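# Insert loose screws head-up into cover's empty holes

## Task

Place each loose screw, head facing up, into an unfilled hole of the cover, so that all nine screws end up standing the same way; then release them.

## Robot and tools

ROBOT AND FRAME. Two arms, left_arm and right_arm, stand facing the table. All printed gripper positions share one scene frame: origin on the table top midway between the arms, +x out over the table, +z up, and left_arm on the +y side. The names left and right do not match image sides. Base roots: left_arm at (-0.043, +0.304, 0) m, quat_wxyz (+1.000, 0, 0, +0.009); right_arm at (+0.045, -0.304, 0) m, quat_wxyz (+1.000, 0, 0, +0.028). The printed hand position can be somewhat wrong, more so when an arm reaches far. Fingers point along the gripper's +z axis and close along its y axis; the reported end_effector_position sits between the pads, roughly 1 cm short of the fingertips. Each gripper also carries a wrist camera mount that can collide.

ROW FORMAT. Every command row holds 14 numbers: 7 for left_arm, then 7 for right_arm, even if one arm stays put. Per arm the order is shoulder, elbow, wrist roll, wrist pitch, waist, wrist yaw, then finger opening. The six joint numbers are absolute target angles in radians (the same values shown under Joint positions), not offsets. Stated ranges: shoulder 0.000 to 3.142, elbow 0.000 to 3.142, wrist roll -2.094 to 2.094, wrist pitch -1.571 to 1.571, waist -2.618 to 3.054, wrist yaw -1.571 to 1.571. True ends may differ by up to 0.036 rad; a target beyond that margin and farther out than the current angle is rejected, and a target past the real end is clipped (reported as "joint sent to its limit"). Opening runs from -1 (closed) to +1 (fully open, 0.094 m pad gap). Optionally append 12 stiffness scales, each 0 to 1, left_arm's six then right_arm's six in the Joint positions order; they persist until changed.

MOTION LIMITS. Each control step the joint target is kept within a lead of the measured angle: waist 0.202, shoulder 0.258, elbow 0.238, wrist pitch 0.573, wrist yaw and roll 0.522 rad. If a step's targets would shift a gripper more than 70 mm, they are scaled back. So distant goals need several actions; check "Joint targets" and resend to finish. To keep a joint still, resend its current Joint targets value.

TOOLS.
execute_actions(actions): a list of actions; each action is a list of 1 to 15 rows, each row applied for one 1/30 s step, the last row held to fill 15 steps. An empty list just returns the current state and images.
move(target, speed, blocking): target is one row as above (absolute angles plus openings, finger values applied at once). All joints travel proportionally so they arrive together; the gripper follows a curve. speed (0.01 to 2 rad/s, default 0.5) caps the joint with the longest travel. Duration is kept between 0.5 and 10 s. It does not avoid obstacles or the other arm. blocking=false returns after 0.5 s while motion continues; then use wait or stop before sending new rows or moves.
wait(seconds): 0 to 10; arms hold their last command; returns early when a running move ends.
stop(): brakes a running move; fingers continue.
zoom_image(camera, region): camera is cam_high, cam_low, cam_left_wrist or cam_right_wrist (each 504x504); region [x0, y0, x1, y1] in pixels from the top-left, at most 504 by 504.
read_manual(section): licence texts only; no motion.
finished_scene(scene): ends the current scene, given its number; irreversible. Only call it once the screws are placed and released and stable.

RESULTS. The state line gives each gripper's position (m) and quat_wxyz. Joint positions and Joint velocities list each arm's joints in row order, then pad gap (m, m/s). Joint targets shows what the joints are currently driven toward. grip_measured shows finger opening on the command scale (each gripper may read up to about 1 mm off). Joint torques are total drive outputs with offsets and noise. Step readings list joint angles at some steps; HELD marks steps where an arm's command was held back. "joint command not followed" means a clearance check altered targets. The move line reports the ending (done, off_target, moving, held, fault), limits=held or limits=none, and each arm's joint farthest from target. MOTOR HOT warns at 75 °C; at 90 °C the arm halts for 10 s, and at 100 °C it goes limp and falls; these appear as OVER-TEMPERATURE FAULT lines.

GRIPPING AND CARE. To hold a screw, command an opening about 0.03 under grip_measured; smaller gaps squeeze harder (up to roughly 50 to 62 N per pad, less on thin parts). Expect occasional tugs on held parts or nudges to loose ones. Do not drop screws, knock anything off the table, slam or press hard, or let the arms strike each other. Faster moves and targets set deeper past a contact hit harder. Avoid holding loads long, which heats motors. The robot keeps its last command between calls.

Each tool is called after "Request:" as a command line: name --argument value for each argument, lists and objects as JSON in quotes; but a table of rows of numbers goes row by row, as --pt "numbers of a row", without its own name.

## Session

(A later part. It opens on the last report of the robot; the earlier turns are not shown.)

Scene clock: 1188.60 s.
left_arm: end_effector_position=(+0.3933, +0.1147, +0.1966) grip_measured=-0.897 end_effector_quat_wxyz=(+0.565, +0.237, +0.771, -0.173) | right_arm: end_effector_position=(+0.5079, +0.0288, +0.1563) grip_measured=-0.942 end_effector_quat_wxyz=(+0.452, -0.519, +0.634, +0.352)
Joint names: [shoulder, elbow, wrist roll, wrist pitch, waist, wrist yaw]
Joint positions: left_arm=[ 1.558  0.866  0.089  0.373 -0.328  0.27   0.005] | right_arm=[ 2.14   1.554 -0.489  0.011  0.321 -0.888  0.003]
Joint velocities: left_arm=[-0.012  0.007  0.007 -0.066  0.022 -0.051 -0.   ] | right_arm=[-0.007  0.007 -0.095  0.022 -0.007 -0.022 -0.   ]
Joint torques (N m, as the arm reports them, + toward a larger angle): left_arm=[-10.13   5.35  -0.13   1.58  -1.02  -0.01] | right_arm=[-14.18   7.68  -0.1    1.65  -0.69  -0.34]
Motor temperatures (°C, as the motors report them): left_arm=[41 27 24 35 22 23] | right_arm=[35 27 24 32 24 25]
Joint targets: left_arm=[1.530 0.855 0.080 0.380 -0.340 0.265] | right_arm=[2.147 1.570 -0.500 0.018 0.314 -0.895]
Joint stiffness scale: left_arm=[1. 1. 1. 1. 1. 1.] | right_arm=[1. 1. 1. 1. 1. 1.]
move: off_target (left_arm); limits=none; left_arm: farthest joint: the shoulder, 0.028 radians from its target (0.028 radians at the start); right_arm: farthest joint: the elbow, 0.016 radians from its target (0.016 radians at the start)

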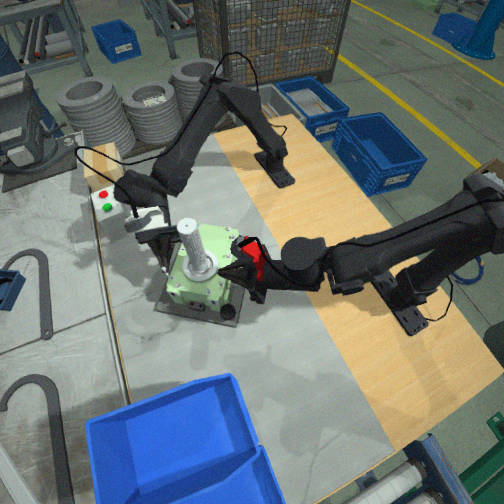

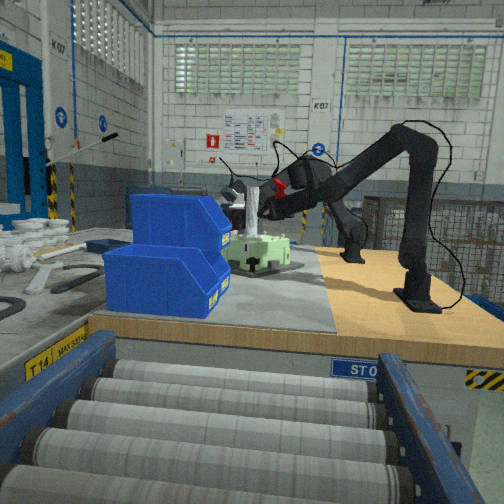

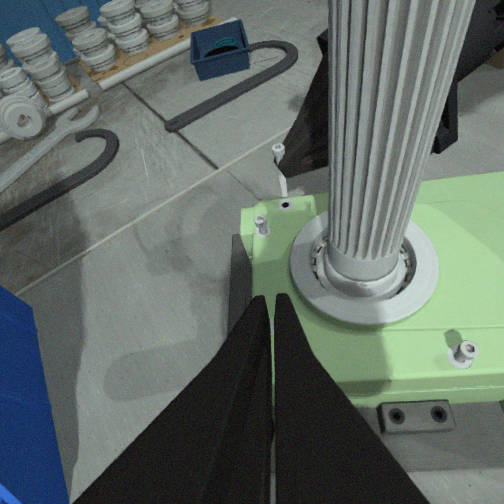

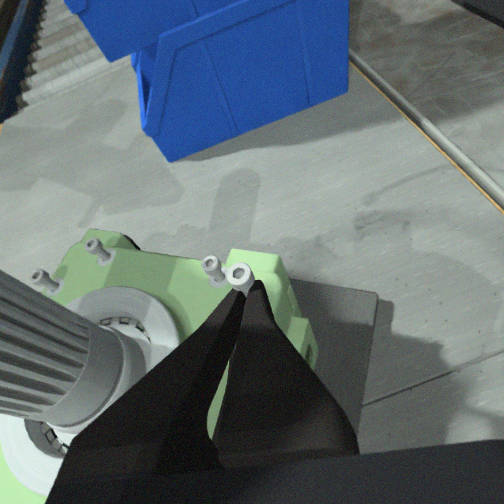

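Request:
move --target '[1.53,0.855,0.08,0.38,-0.34,0.265,-0.9,2.147,1.57,-0.50,0.018,0.335,-0.924,-0.965]' --speed 0.05

Request:
zoom_image --camera "cam_left_wrist" --region '[220, 110, 360, 250]'

Request:
zoom_image --camera "cam_high" --region '[140, 240, 210, 310]'

Scene clock: 1202.73 s.
left_arm: end_effector_position=(+0.3933, +0.1147, +0.1966) grip_measured=-0.897 end_effector_quat_wxyz=(+0.565, +0.237, +0.771, -0.173) | right_arm: end_effector_position=(+0.5024, +0.0333, +0.1580) grip_measured=-0.942 end_effector_quat_wxyz=(+0.449, -0.524, +0.626, +0.362)
Joint names: [shoulder, elbow, wrist roll, wrist pitch, waist, wrist yaw]
Joint positions: left_arm=[ 1.558  0.866  0.089  0.373 -0.328  0.27   0.005] | right_arm=[ 2.14   1.554 -0.49   0.012  0.328 -0.909  0.003]
Joint velocities: left_arm=[ 0.007 -0.007 -0.037  0.066  0.017  0.037  0.001] | right_arm=[-0.007 -0.012  0.095  0.007  0.002 -0.037  0.   ]
Joint torques (N m, as the arm reports them, + toward a larger angle): left_arm=[-10.12   5.36  -0.12   1.58  -1.03  -0.01] | right_arm=[-14.02   7.68  -0.04   1.66   0.62  -0.41]
Motor temperatures (°C, as the motors report them): left_arm=[41 27 24 35 22 23] | right_arm=[35 26 24 32 24 25]
Joint targets: left_arm=[1.530 0.855 0.080 0.380 -0.340 0.265] | right_arm=[2.147 1.570 -0.500 0.018 0.335 -0.924]
Joint stiffness scale: left_arm=[1. 1. 1. 1. 1. 1.] | right_arm=[1. 1. 1. 1. 1. 1.]
move: off_target (left_arm); limits=none; left_arm: farthest joint: the shoulder, 0.028 radians from its target (0.028 radians at the start); right_arm: farthest joint: the elbow, 0.016 radians from its target (0.016 radians at the start)

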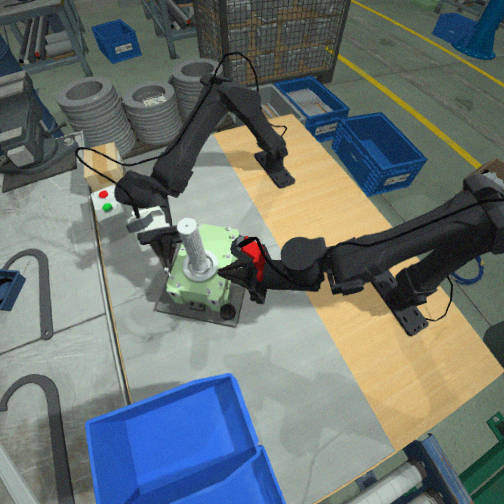

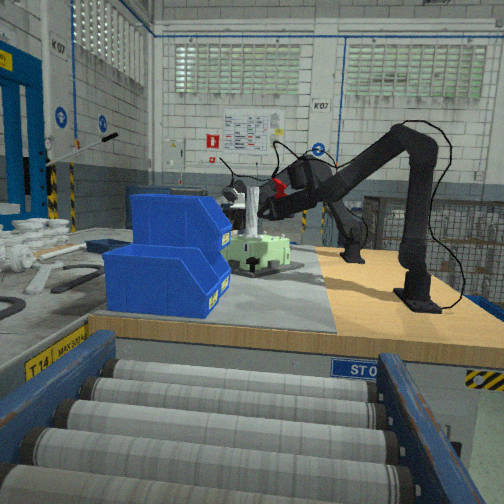

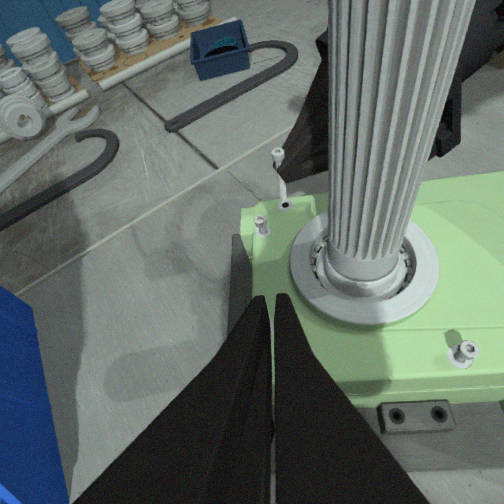

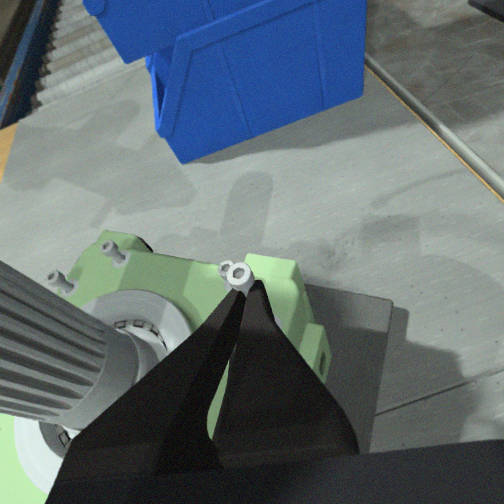

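Region (220, 110, 360, 250) of cam_left_wrist's 504x504 image, scaled by 3.600, with more detail than that image has.

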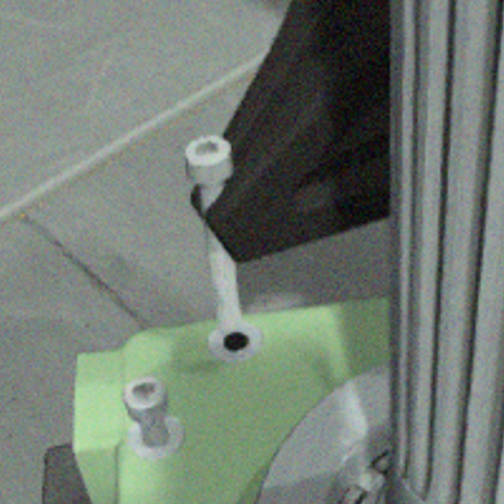

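Region (140, 240, 210, 310) of cam_high's 504x504 image, scaled by 7.200, with more detail than that image has.

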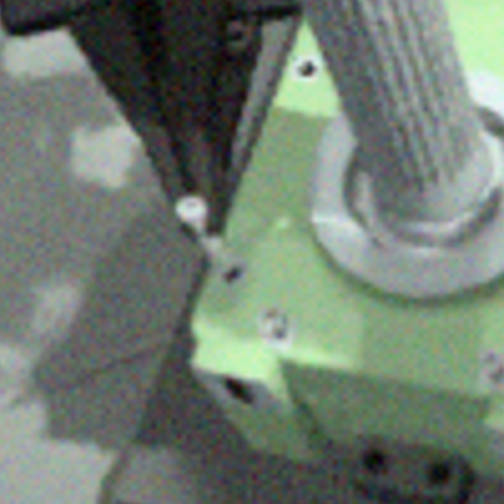

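Request:
execute_actions --actions '[[[1.53,0.855,0.08,0.38,-0.34,0.265,-0.9,2.147,1.52,-0.50,0.012,0.333,-0.915,-0.965],[1.53,0.855,0.08,0.38,-0.34,0.265,-0.9,2.147,1.52,-0.50,0.012,0.333,-0.915,-0.965],[1.53,0.855,0.08,0.38,-0.34,0.265,-0.9,2.147,1.532,-0.50,0.012,0.333,-0.915,-0.965]]]'

Request:
zoom_image --camera "cam_left_wrist" --region '[220, 110, 360, 250]'

Scene clock: 1210.90 s.
left_arm: end_effector_position=(+0.3933, +0.1147, +0.1966) grip_measured=-0.897 end_effector_quat_wxyz=(+0.565, +0.237, +0.771, -0.173) | right_arm: end_effector_position=(+0.5016, +0.0330, +0.1546) grip_measured=-0.942 end_effector_quat_wxyz=(+0.447, -0.524, +0.628, +0.363)
Joint names: [shoulder, elbow, wrist roll, wrist pitch, waist, wrist yaw]
Joint positions: left_arm=[ 1.558  0.866  0.089  0.373 -0.328  0.27   0.005] | right_arm=[ 2.143  1.548 -0.49   0.013  0.328 -0.91   0.003]
Joint velocities: left_arm=[ 0.017 -0.027  0.037 -0.022 -0.017  0.007  0.   ] | right_arm=[-0.017  0.002  0.037 -0.007 -0.007 -0.051  0.001]
Joint torques (N m, as the arm reports them, + toward a larger angle): left_arm=[-10.11   5.35  -0.12   1.58  -1.04   0.  ] | right_arm=[-14.43   5.2   -0.04   1.56   0.39  -0.31]
Motor temperatures (°C, as the motors report them): left_arm=[41 27 24 36 22 23] | right_arm=[35 26 24 32 24 25]
Joint targets: left_arm=[1.530 0.855 0.080 0.380 -0.340 0.265] | right_arm=[2.147 1.532 -0.500 0.012 0.333 -0.915]
Joint stiffness scale: left_arm=[1. 1. 1. 1. 1. 1.] | right_arm=[1. 1. 1. 1. 1. 1.]
Step readings (joint positions):
0: left_arm=[1.558 0.866 0.089 0.373 -0.328 0.270] | right_arm=[2.140 1.554 -0.490 0.012 0.328 -0.910]
1: left_arm=[1.558 0.866 0.089 0.373 -0.328 0.270] | right_arm=[2.140 1.553 -0.490 0.012 0.328 -0.910]
2: left_arm=[1.558 0.866 0.089 0.373 -0.328 0.270] | right_arm=[2.140 1.550 -0.490 0.013 0.328 -0.910]
4: left_arm=[1.558 0.866 0.089 0.373 -0.328 0.270] | right_arm=[2.141 1.548 -0.490 0.013 0.328 -0.910]
8: left_arm=[1.558 0.866 0.089 0.373 -0.328 0.270] | right_arm=[2.143 1.548 -0.490 0.013 0.328 -0.910]
15: Joint positions above

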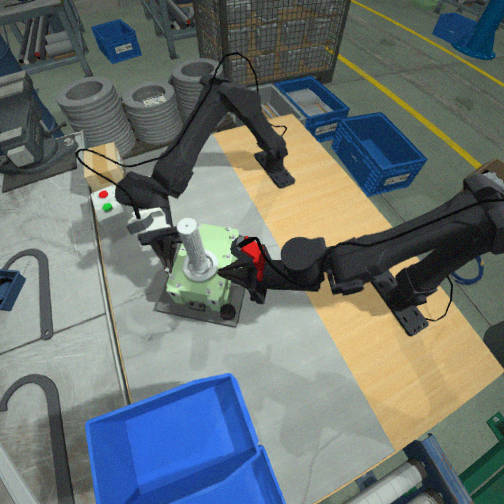

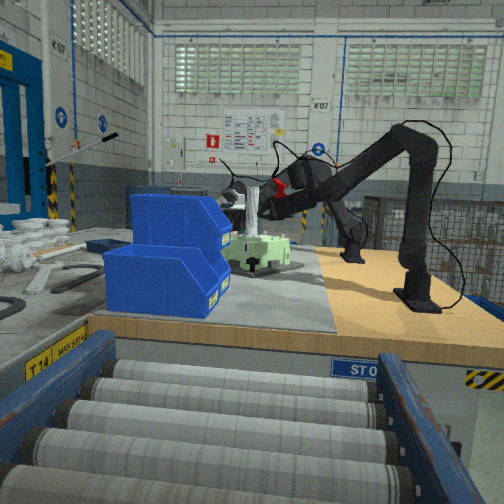

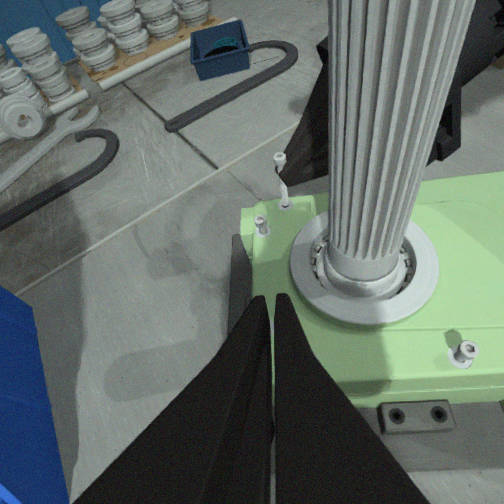

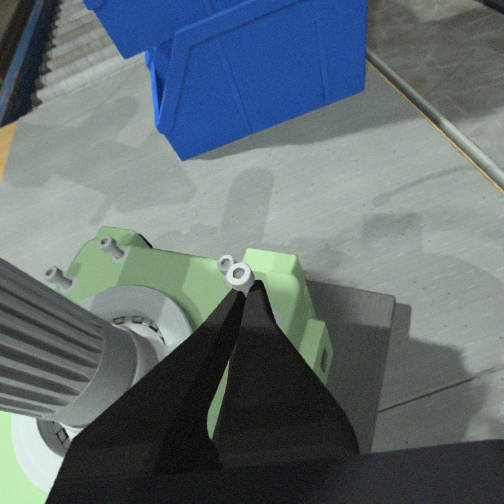

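Region (220, 110, 360, 250) of cam_left_wrist's 504x504 image, scaled by 3.600, with more detail than that image has.

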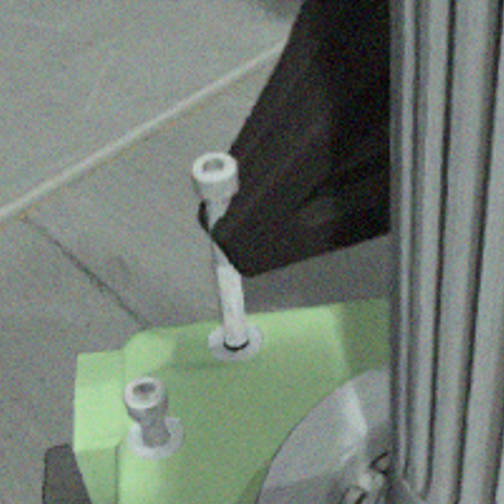

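Centred. Lower with shoulder.

Request:
execute_actions --actions '[[[1.53,0.855,0.08,0.38,-0.34,0.265,-0.9,2.164,1.545,-0.50,0.012,0.333,-0.915,-0.965],[1.53,0.855,0.08,0.38,-0.34,0.265,-0.9,2.164,1.545,-0.50,0.012,0.333,-0.915,-0.965],[1.53,0.855,0.08,0.38,-0.34,0.265,-0.9,2.154,1.545,-0.50,0.012,0.333,-0.915,-0.965]]]'

Request:
zoom_image --camera "cam_left_wrist" --region '[220, 110, 360, 250]'

Scene clock: 1217.83 s.
left_arm: end_effector_position=(+0.3933, +0.1147, +0.1966) grip_measured=-0.897 end_effector_quat_wxyz=(+0.565, +0.237, +0.771, -0.173) | right_arm: end_effector_position=(+0.5020, +0.0331, +0.1523) grip_measured=-0.942 end_effector_quat_wxyz=(+0.446, -0.523, +0.628, +0.364)
Joint names: [shoulder, elbow, wrist roll, wrist pitch, waist, wrist yaw]
Joint positions: left_arm=[ 1.558  0.866  0.089  0.373 -0.328  0.27   0.005] | right_arm=[ 2.147  1.548 -0.49   0.016  0.328 -0.91   0.003]
Joint velocities: left_arm=[-0.002  0.002  0.022  0.095  0.002 -0.022  0.   ] | right_arm=[ 0.007 -0.007  0.037 -0.007 -0.007  0.022 -0.001]
Joint torques (N m, as the arm reports them, + toward a larger angle): left_arm=[-10.11   5.37  -0.11   1.57  -1.03   0.  ] | right_arm=[-14.2    6.14  -0.03   1.53   0.45  -0.29]
Motor temperatures (°C, as the motors report them): left_arm=[41 27 24 36 22 23] | right_arm=[35 26 24 32 24 25]
Joint targets: left_arm=[1.530 0.855 0.080 0.380 -0.340 0.265] | right_arm=[2.154 1.545 -0.500 0.012 0.333 -0.915]
Joint stiffness scale: left_arm=[1. 1. 1. 1. 1. 1.] | right_arm=[1. 1. 1. 1. 1. 1.]
Step readings (joint positions):
0: left_arm=[1.558 0.866 0.089 0.373 -0.328 0.270] | right_arm=[2.143 1.548 -0.490 0.013 0.328 -0.910]
1: left_arm=[1.558 0.866 0.089 0.373 -0.328 0.270] | right_arm=[2.144 1.548 -0.490 0.013 0.328 -0.910]
2: left_arm=[1.558 0.866 0.089 0.373 -0.328 0.270] | right_arm=[2.145 1.548 -0.490 0.014 0.328 -0.910]
4: left_arm=[1.558 0.866 0.089 0.373 -0.328 0.270] | right_arm=[2.147 1.548 -0.490 0.016 0.328 -0.910]
8: left_arm=[1.558 0.866 0.089 0.373 -0.328 0.270] | right_arm=[2.147 1.548 -0.490 0.016 0.328 -0.910]
15: Joint positions above

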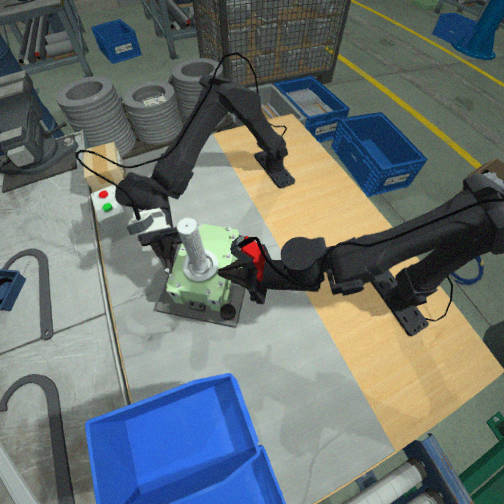

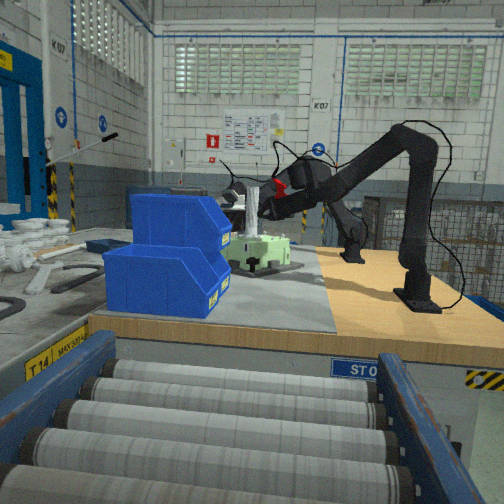

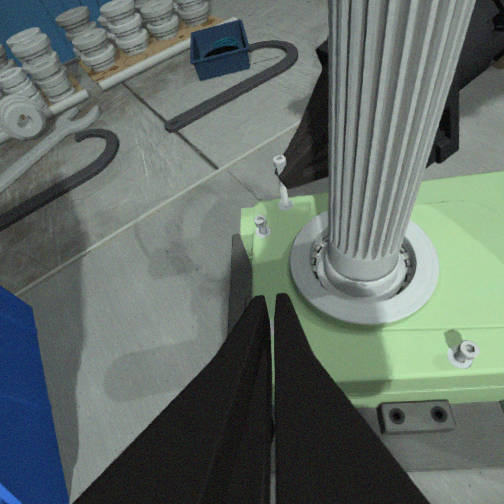

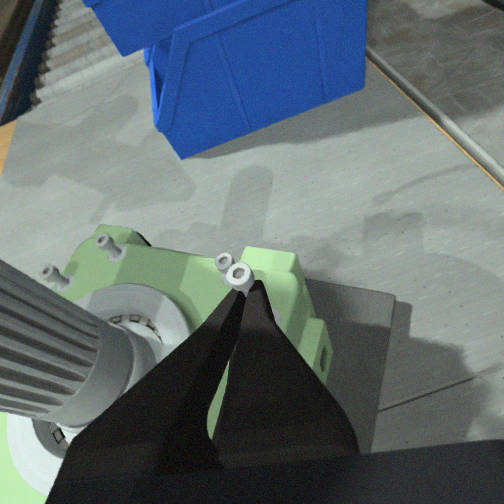

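Region (220, 110, 360, 250) of cam_left_wrist's 504x504 image, scaled by 3.600, with more detail than that image has.

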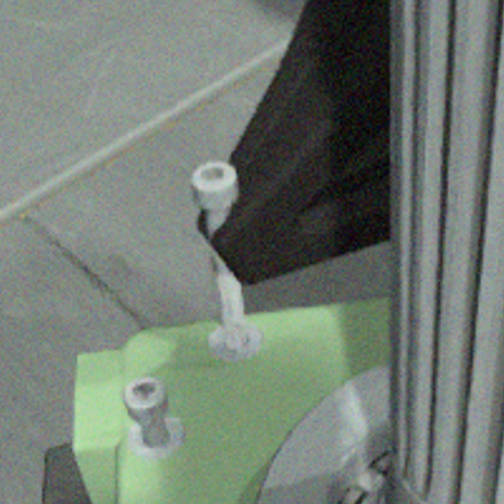

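Request:
execute_actions --actions '[[[1.53,0.855,0.08,0.38,-0.34,0.265,-0.9,2.152,1.545,-0.50,0.012,0.308,-0.90,-0.965],[1.53,0.855,0.08,0.38,-0.34,0.265,-0.9,2.152,1.545,-0.50,0.012,0.308,-0.90,-0.965],[1.53,0.855,0.08,0.38,-0.34,0.265,-0.9,2.152,1.545,-0.50,0.012,0.321,-0.905,-0.965],[1.53,0.855,0.08,0.38,-0.34,0.265,-0.9,2.152,1.545,-0.50,0.012,0.321,-0.905,-0.965],[1.53,0.855,0.08,0.38,-0.34,0.265,-0.9,2.152,1.545,-0.50,0.012,0.321,-0.905,-0.965],[1.53,0.855,0.08,0.38,-0.34,0.265,-0.9,2.152,1.545,-0.50,0.012,0.321,-0.905,-0.965],[1.53,0.855,0.08,0.38,-0.34,0.265,-0.9,2.166,1.545,-0.50,0.012,0.321,-0.905,-0.965],[1.53,0.855,0.08,0.38,-0.34,0.265,-0.9,2.166,1.545,-0.50,0.012,0.321,-0.905,-0.965],[1.53,0.855,0.08,0.38,-0.34,0.265,-0.9,2.158,1.545,-0.50,0.012,0.321,-0.905,-0.965]]]'

Request:
zoom_image --camera "cam_left_wrist" --region '[220, 110, 360, 250]'

Scene clock: 1230.07 s.
left_arm: end_effector_position=(+0.3933, +0.1147, +0.1966) grip_measured=-0.897 end_effector_quat_wxyz=(+0.565, +0.237, +0.771, -0.173) | right_arm: end_effector_position=(+0.5026, +0.0323, +0.1508) grip_measured=-0.942 end_effector_quat_wxyz=(+0.445, -0.523, +0.630, +0.364)
Joint names: [shoulder, elbow, wrist roll, wrist pitch, waist, wrist yaw]
Joint positions: left_arm=[ 1.558  0.866  0.089  0.373 -0.328  0.27   0.005] | right_arm=[ 2.151  1.548 -0.49   0.016  0.326 -0.911  0.003]
Joint velocities: left_arm=[ 0.002 -0.002 -0.066 -0.037 -0.007  0.051 -0.001] | right_arm=[ 0.012  0.007  0.007 -0.051  0.002 -0.037 -0.001]
Joint torques (N m, as the arm reports them, + toward a larger angle): left_arm=[-10.1    5.34  -0.11   1.57  -1.01  -0.01] | right_arm=[-14.13   6.22  -0.02   1.54  -0.46  -0.25]
Motor temperatures (°C, as the motors report them): left_arm=[41 27 24 36 22 23] | right_arm=[35 25 24 32 24 25]
Joint targets: left_arm=[1.530 0.855 0.080 0.380 -0.340 0.265] | right_arm=[2.158 1.545 -0.500 0.012 0.321 -0.905]
Joint stiffness scale: left_arm=[1. 1. 1. 1. 1. 1.] | right_arm=[1. 1. 1. 1. 1. 1.]
Step readings (joint positions):
0: left_arm=[1.558 0.866 0.089 0.373 -0.328 0.270] | right_arm=[2.147 1.548 -0.490 0.016 0.328 -0.910]
1: left_arm=[1.558 0.866 0.089 0.373 -0.328 0.270] | right_arm=[2.147 1.548 -0.490 0.016 0.327 -0.909]
2: left_arm=[1.558 0.866 0.089 0.373 -0.328 0.270] | right_arm=[2.147 1.548 -0.490 0.016 0.326 -0.909]
4: left_arm=[1.558 0.866 0.089 0.373 -0.328 0.270] | right_arm=[2.147 1.548 -0.490 0.016 0.326 -0.910]
8: left_arm=[1.558 0.866 0.089 0.373 -0.328 0.270] | right_arm=[2.149 1.548 -0.490 0.016 0.326 -0.911]
15: Joint positions above

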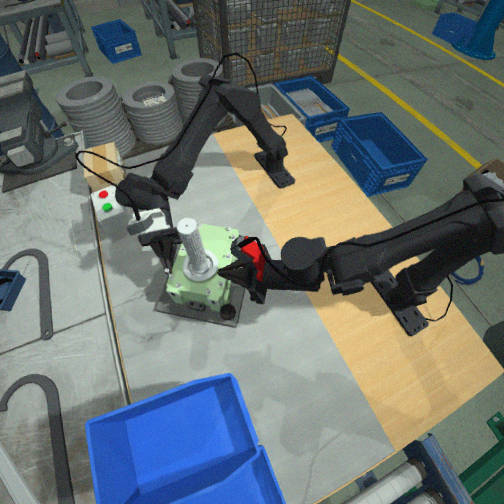

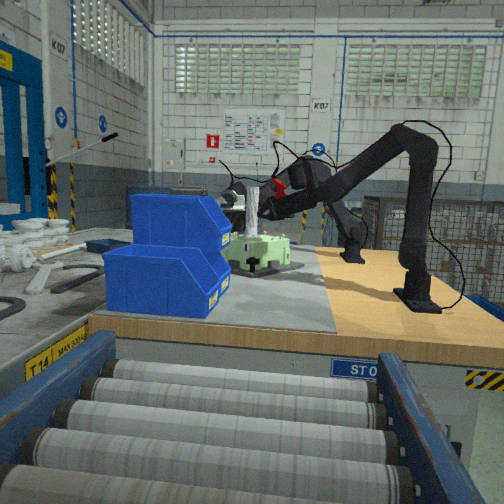

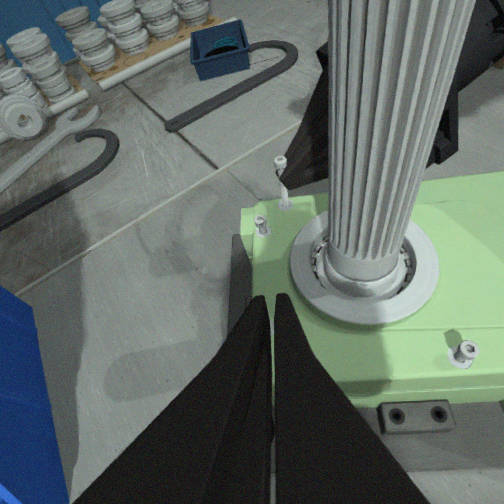

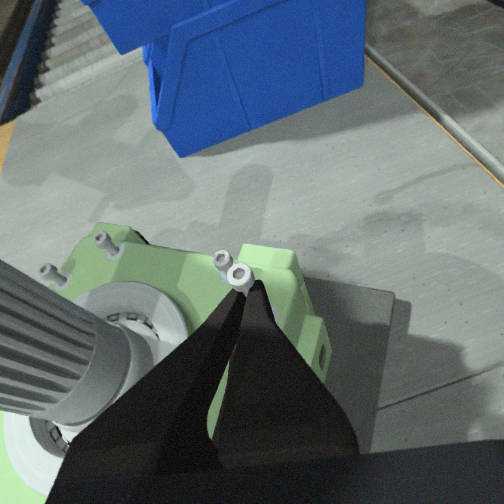

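Region (220, 110, 360, 250) of cam_left_wrist's 504x504 image, scaled by 3.600, with more detail than that image has.

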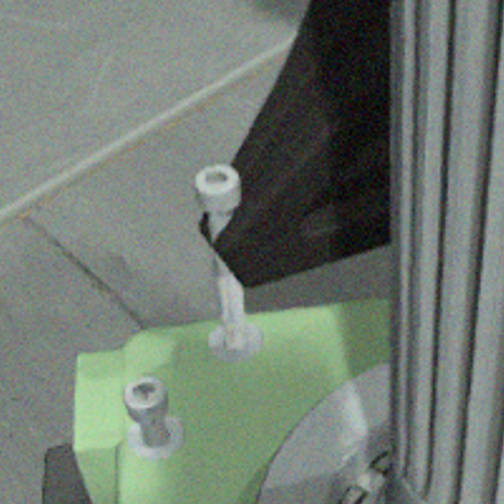

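Request:
execute_actions --actions '[[[1.53,0.855,0.08,0.38,-0.34,0.265,-0.9,2.172,1.545,-0.49,0.012,0.327,-0.915,-0.965],[1.53,0.855,0.08,0.38,-0.34,0.265,-0.9,2.172,1.545,-0.49,0.012,0.327,-0.915,-0.965],[1.53,0.855,0.08,0.38,-0.34,0.265,-0.9,2.165,1.545,-0.49,0.012,0.327,-0.915,-0.965],[1.53,0.855,0.08,0.38,-0.34,0.265,-0.9,2.166,1.545,-0.49,0.012,0.327,-0.915,-0.965],[1.53,0.855,0.08,0.38,-0.34,0.265,-0.9,2.167,1.545,-0.49,0.012,0.327,-0.915,-0.965],[1.53,0.855,0.08,0.38,-0.34,0.265,-0.9,2.168,1.545,-0.49,0.012,0.327,-0.915,-0.965],[1.53,0.855,0.08,0.38,-0.34,0.265,-0.9,2.169,1.545,-0.49,0.012,0.327,-0.915,-0.965],[1.53,0.855,0.08,0.38,-0.34,0.265,-0.9,2.17,1.545,-0.49,0.012,0.327,-0.915,-0.965]]]'

Request:
zoom_image --camera "cam_left_wrist" --region '[220, 110, 360, 250]'

Scene clock: 1238.50 s.
left_arm: end_effector_position=(+0.3933, +0.1147, +0.1966) grip_measured=-0.897 end_effector_quat_wxyz=(+0.565, +0.237, +0.771, -0.173) | right_arm: end_effector_position=(+0.5027, +0.0326, +0.1466) grip_measured=-0.942 end_effector_quat_wxyz=(+0.442, -0.522, +0.631, +0.366)
Joint names: [shoulder, elbow, wrist roll, wrist pitch, waist, wrist yaw]
Joint positions: left_arm=[ 1.558  0.866  0.089  0.373 -0.328  0.27   0.005] | right_arm=[ 2.159  1.548 -0.49   0.017  0.326 -0.912  0.003]
Joint velocities: left_arm=[-0.032  0.007  0.037  0.007  0.002  0.037 -0.   ] | right_arm=[-0.022 -0.002  0.037  0.037 -0.017  0.066 -0.   ]
Joint torques (N m, as the arm reports them, + toward a larger angle): left_arm=[-10.08   5.34  -0.13   1.58  -1.03   0.  ] | right_arm=[-13.71   6.27   0.01   1.55   0.05  -0.26]
Motor temperatures (°C, as the motors report them): left_arm=[41 27 24 36 22 23] | right_arm=[36 25 24 32 24 25]
Joint targets: left_arm=[1.530 0.855 0.080 0.380 -0.340 0.265] | right_arm=[2.170 1.545 -0.490 0.012 0.327 -0.915]
Joint stiffness scale: left_arm=[1. 1. 1. 1. 1. 1.] | right_arm=[1. 1. 1. 1. 1. 1.]
Step readings (joint positions):
0: left_arm=[1.558 0.866 0.089 0.373 -0.328 0.270] | right_arm=[2.151 1.548 -0.490 0.016 0.326 -0.911]
1: left_arm=[1.558 0.866 0.089 0.373 -0.328 0.270] | right_arm=[2.152 1.548 -0.490 0.016 0.326 -0.911]
2: left_arm=[1.558 0.866 0.089 0.373 -0.328 0.270] | right_arm=[2.153 1.548 -0.490 0.017 0.326 -0.912]
4: left_arm=[1.558 0.866 0.089 0.373 -0.328 0.270] | right_arm=[2.156 1.548 -0.490 0.017 0.326 -0.912]
8: left_arm=[1.558 0.866 0.089 0.373 -0.328 0.270] | right_arm=[2.159 1.548 -0.490 0.017 0.326 -0.912]
15: Joint positions above

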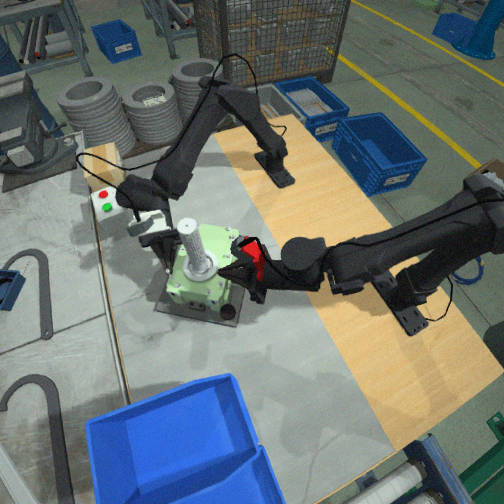

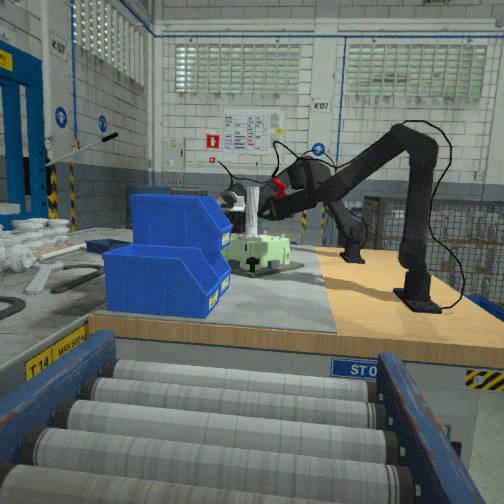

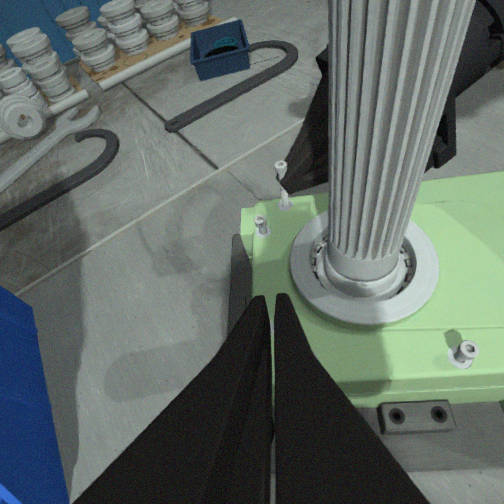

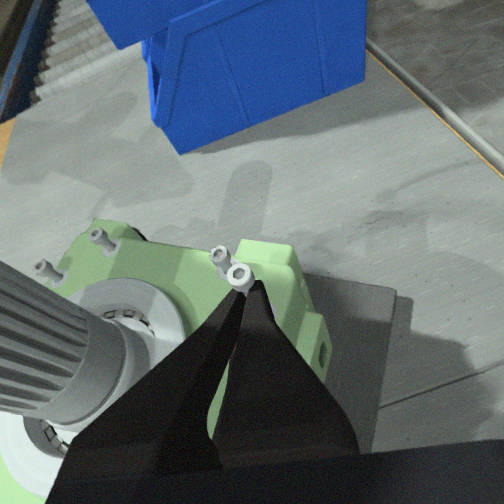

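Region (220, 110, 360, 250) of cam_left_wrist's 504x504 image, scaled by 3.600, with more detail than that image has.

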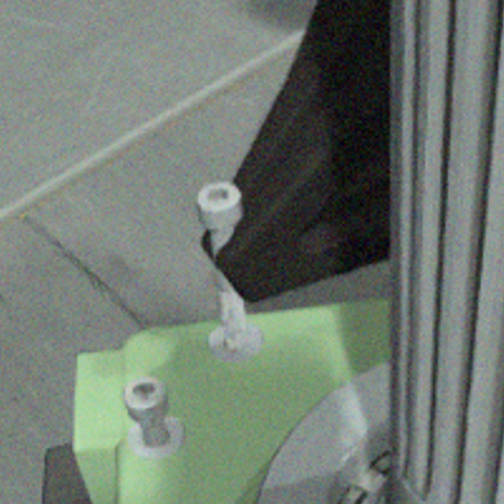

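In 6 mm. Release.

Request:
execute_actions --actions '[[[1.53,0.855,0.08,0.38,-0.34,0.265,-0.9,2.165,1.545,-0.49,0.012,0.327,-0.915,-0.87],[1.53,0.855,0.08,0.38,-0.34,0.265,-0.9,2.165,1.545,-0.49,0.012,0.327,-0.915,-0.87],[1.53,0.855,0.08,0.38,-0.34,0.265,-0.9,2.165,1.545,-0.49,0.012,0.327,-0.915,-0.87],[1.53,0.855,0.08,0.38,-0.34,0.265,-0.9,2.165,1.545,-0.49,0.012,0.327,-0.915,-0.87],[1.53,0.855,0.08,0.38,-0.34,0.265,-0.9,2.165,1.545,-0.49,0.012,0.327,-0.915,-0.87],[1.53,0.855,0.08,0.38,-0.34,0.265,-0.9,2.165,1.545,-0.49,0.012,0.327,-0.915,-0.87],[1.53,0.855,0.08,0.38,-0.34,0.265,-0.9,2.165,1.545,-0.49,0.012,0.327,-0.915,-0.82],[1.53,0.855,0.08,0.38,-0.34,0.265,-0.9,2.165,1.545,-0.49,0.012,0.327,-0.915,-0.77],[1.53,0.855,0.08,0.38,-0.34,0.265,-0.9,2.165,1.545,-0.49,0.012,0.327,-0.915,-0.7]]]'

Request:
move --target '[1.53,0.855,0.08,0.38,-0.34,0.265,-0.9,2.0,1.545,-0.49,0.012,0.327,-0.915,-0.7]' --speed 0.2

Request:
zoom_image --camera "cam_left_wrist" --region '[220, 110, 360, 250]'

Scene clock: 1247.90 s.
left_arm: end_effector_position=(+0.3933, +0.1147, +0.1966) grip_measured=-0.897 end_effector_quat_wxyz=(+0.565, +0.237, +0.771, -0.173) | right_arm: end_effector_position=(+0.5027, +0.0326, +0.1466) grip_measured=-0.702 end_effector_quat_wxyz=(+0.442, -0.522, +0.631, +0.366)
Joint names: [shoulder, elbow, wrist roll, wrist pitch, waist, wrist yaw]
Joint positions: left_arm=[ 1.558  0.866  0.089  0.373 -0.328  0.27   0.005] | right_arm=[ 2.159  1.548 -0.49   0.017  0.326 -0.912  0.014]
Joint velocities: left_arm=[-0.002 -0.022  0.022  0.11  -0.002 -0.081 -0.001] | right_arm=[-0.007  0.007 -0.037 -0.022  0.007  0.037 -0.001]
Joint torques (N m, as the arm reports them, + toward a larger angle): left_arm=[-10.13   5.35  -0.12   1.57  -0.99   0.  ] | right_arm=[-14.25   6.28   0.02   1.54   0.09  -0.29]
Motor temperatures (°C, as the motors report them): left_arm=[40 27 24 36 22 23] | right_arm=[36 25 24 32 24 25]
Joint targets: left_arm=[1.530 0.855 0.080 0.380 -0.340 0.265] | right_arm=[2.165 1.545 -0.490 0.012 0.327 -0.915]
Joint stiffness scale: left_arm=[1. 1. 1. 1. 1. 1.] | right_arm=[1. 1. 1. 1. 1. 1.]
Step readings (joint positions):
0: left_arm=[1.558 0.866 0.089 0.373 -0.328 0.270] | right_arm=[2.159 1.548 -0.490 0.017 0.326 -0.912]
1: left_arm=[1.558 0.866 0.089 0.373 -0.328 0.270] | right_arm=[2.159 1.548 -0.490 0.017 0.326 -0.913]
2: left_arm=[1.558 0.866 0.089 0.373 -0.328 0.270] | right_arm=[2.159 1.548 -0.490 0.017 0.326 -0.913]
4: left_arm=[1.558 0.866 0.089 0.373 -0.328 0.270] | right_arm=[2.159 1.548 -0.490 0.017 0.326 -0.912]
8: left_arm=[1.558 0.866 0.089 0.373 -0.328 0.270] | right_arm=[2.159 1.548 -0.490 0.017 0.326 -0.912]
15: Joint positions above

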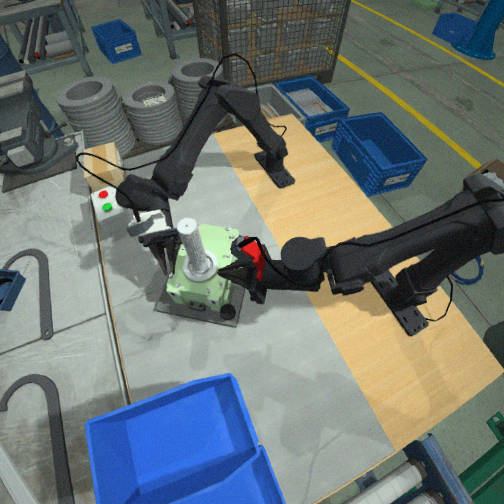

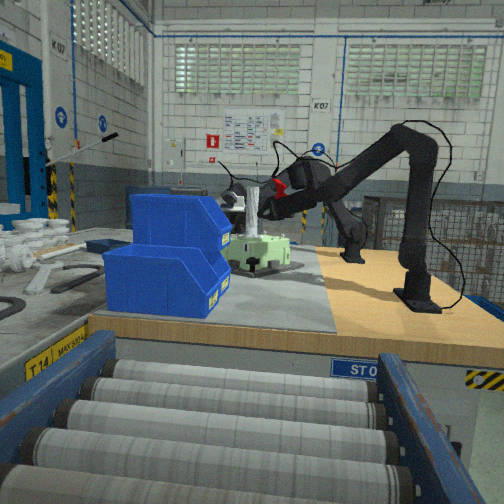

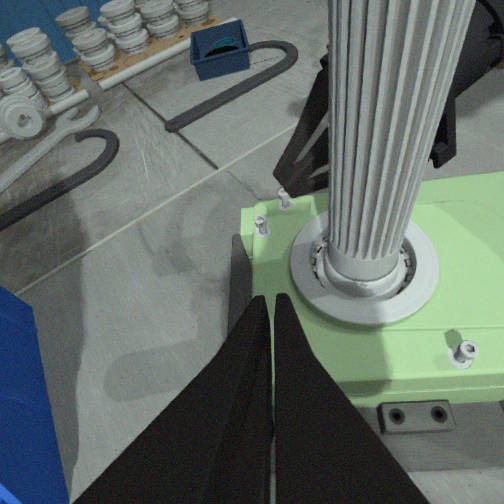

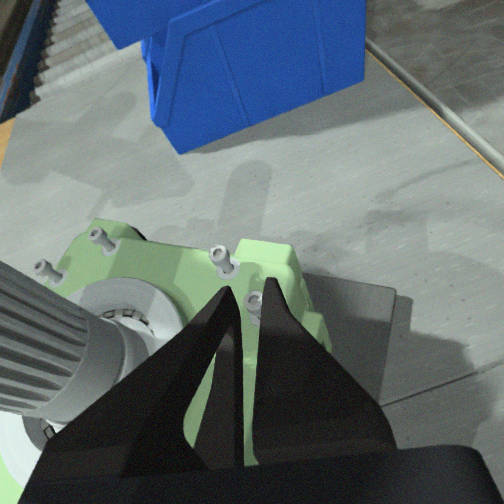

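Scene clock: 1249.10 s.
left_arm: end_effector_position=(+0.3933, +0.1147, +0.1966) grip_measured=-0.897 end_effector_quat_wxyz=(+0.565, +0.237, +0.771, -0.173) | right_arm: end_effector_position=(+0.4936, +0.0288, +0.2246) grip_measured=-0.702 end_effector_quat_wxyz=(+0.499, -0.534, +0.589, +0.346)
Joint names: [shoulder, elbow, wrist roll, wrist pitch, waist, wrist yaw]
Joint positions: left_arm=[ 1.558  0.866  0.089  0.373 -0.328  0.27   0.005] | right_arm=[ 2.011  1.548 -0.49   0.017  0.326 -0.911  0.014]
Joint velocities: left_arm=[-0.012  0.002  0.022 -0.081  0.017 -0.007 -0.   ] | right_arm=[ 0.017 -0.007 -0.037 -0.037  0.002 -0.037  0.001]
Joint torques (N m, as the arm reports them, + toward a larger angle): left_arm=[-10.12   5.35  -0.12   1.57  -1.03  -0.01] | right_arm=[-14.86   6.48   0.08   1.63   0.27  -0.23]
Motor temperatures (°C, as the motors report them): left_arm=[40 27 24 36 22 23] | right_arm=[36 25 24 32 24 25]
Joint targets: left_arm=[1.530 0.855 0.080 0.380 -0.340 0.265] | right_arm=[2.000 1.545 -0.490 0.012 0.327 -0.915]
Joint stiffness scale: left_arm=[1. 1. 1. 1. 1. 1.] | right_arm=[1. 1. 1. 1. 1. 1.]
move: off_target (left_arm); limits=none; left_arm: farthest joint: the shoulder, 0.028 radians from its target (0.028 radians at the start); right_arm: farthest joint: the shoulder, 0.011 radians from its target (0.159 radians at the start)

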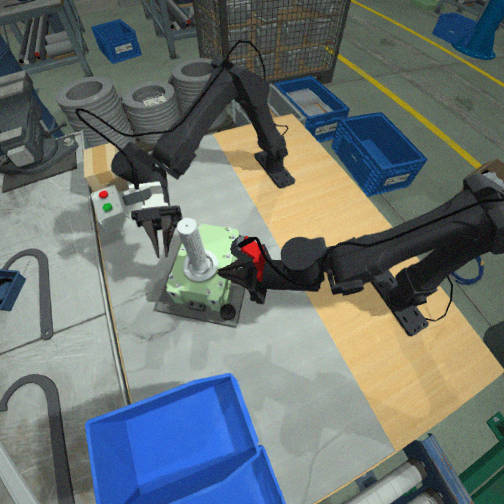

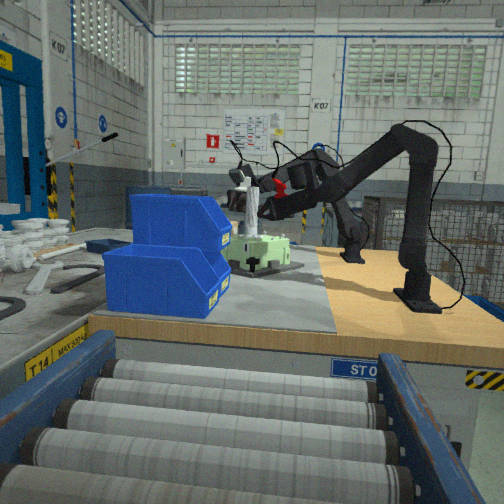

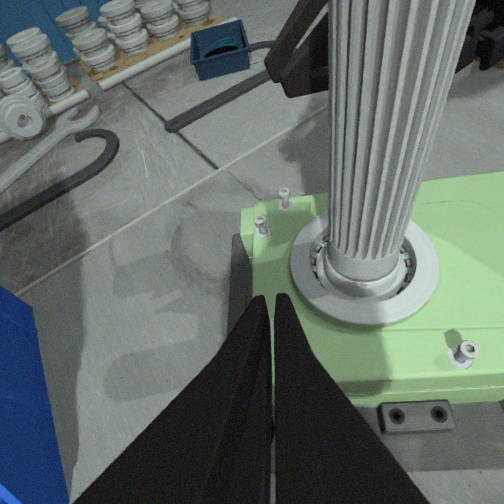

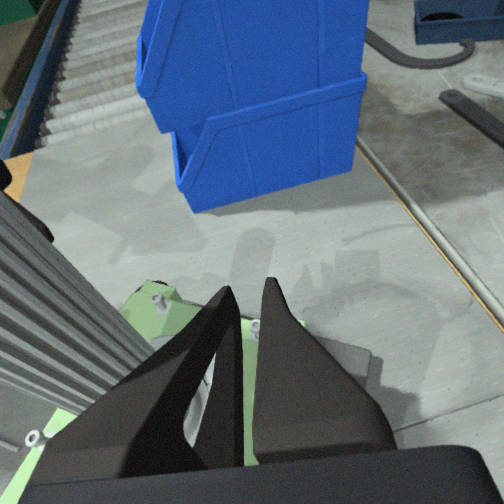

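Region (220, 110, 360, 250) of cam_left_wrist's 504x504 image, scaled by 3.600, with more detail than that image has.

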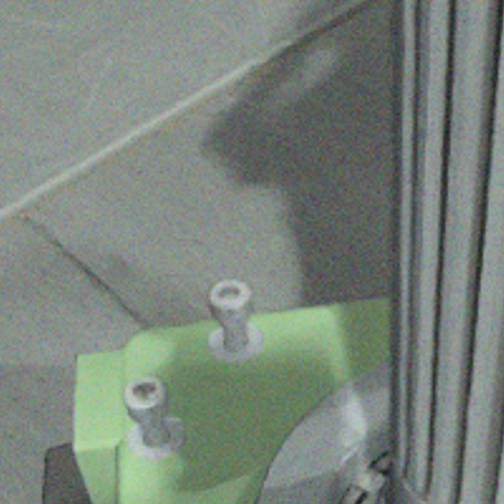

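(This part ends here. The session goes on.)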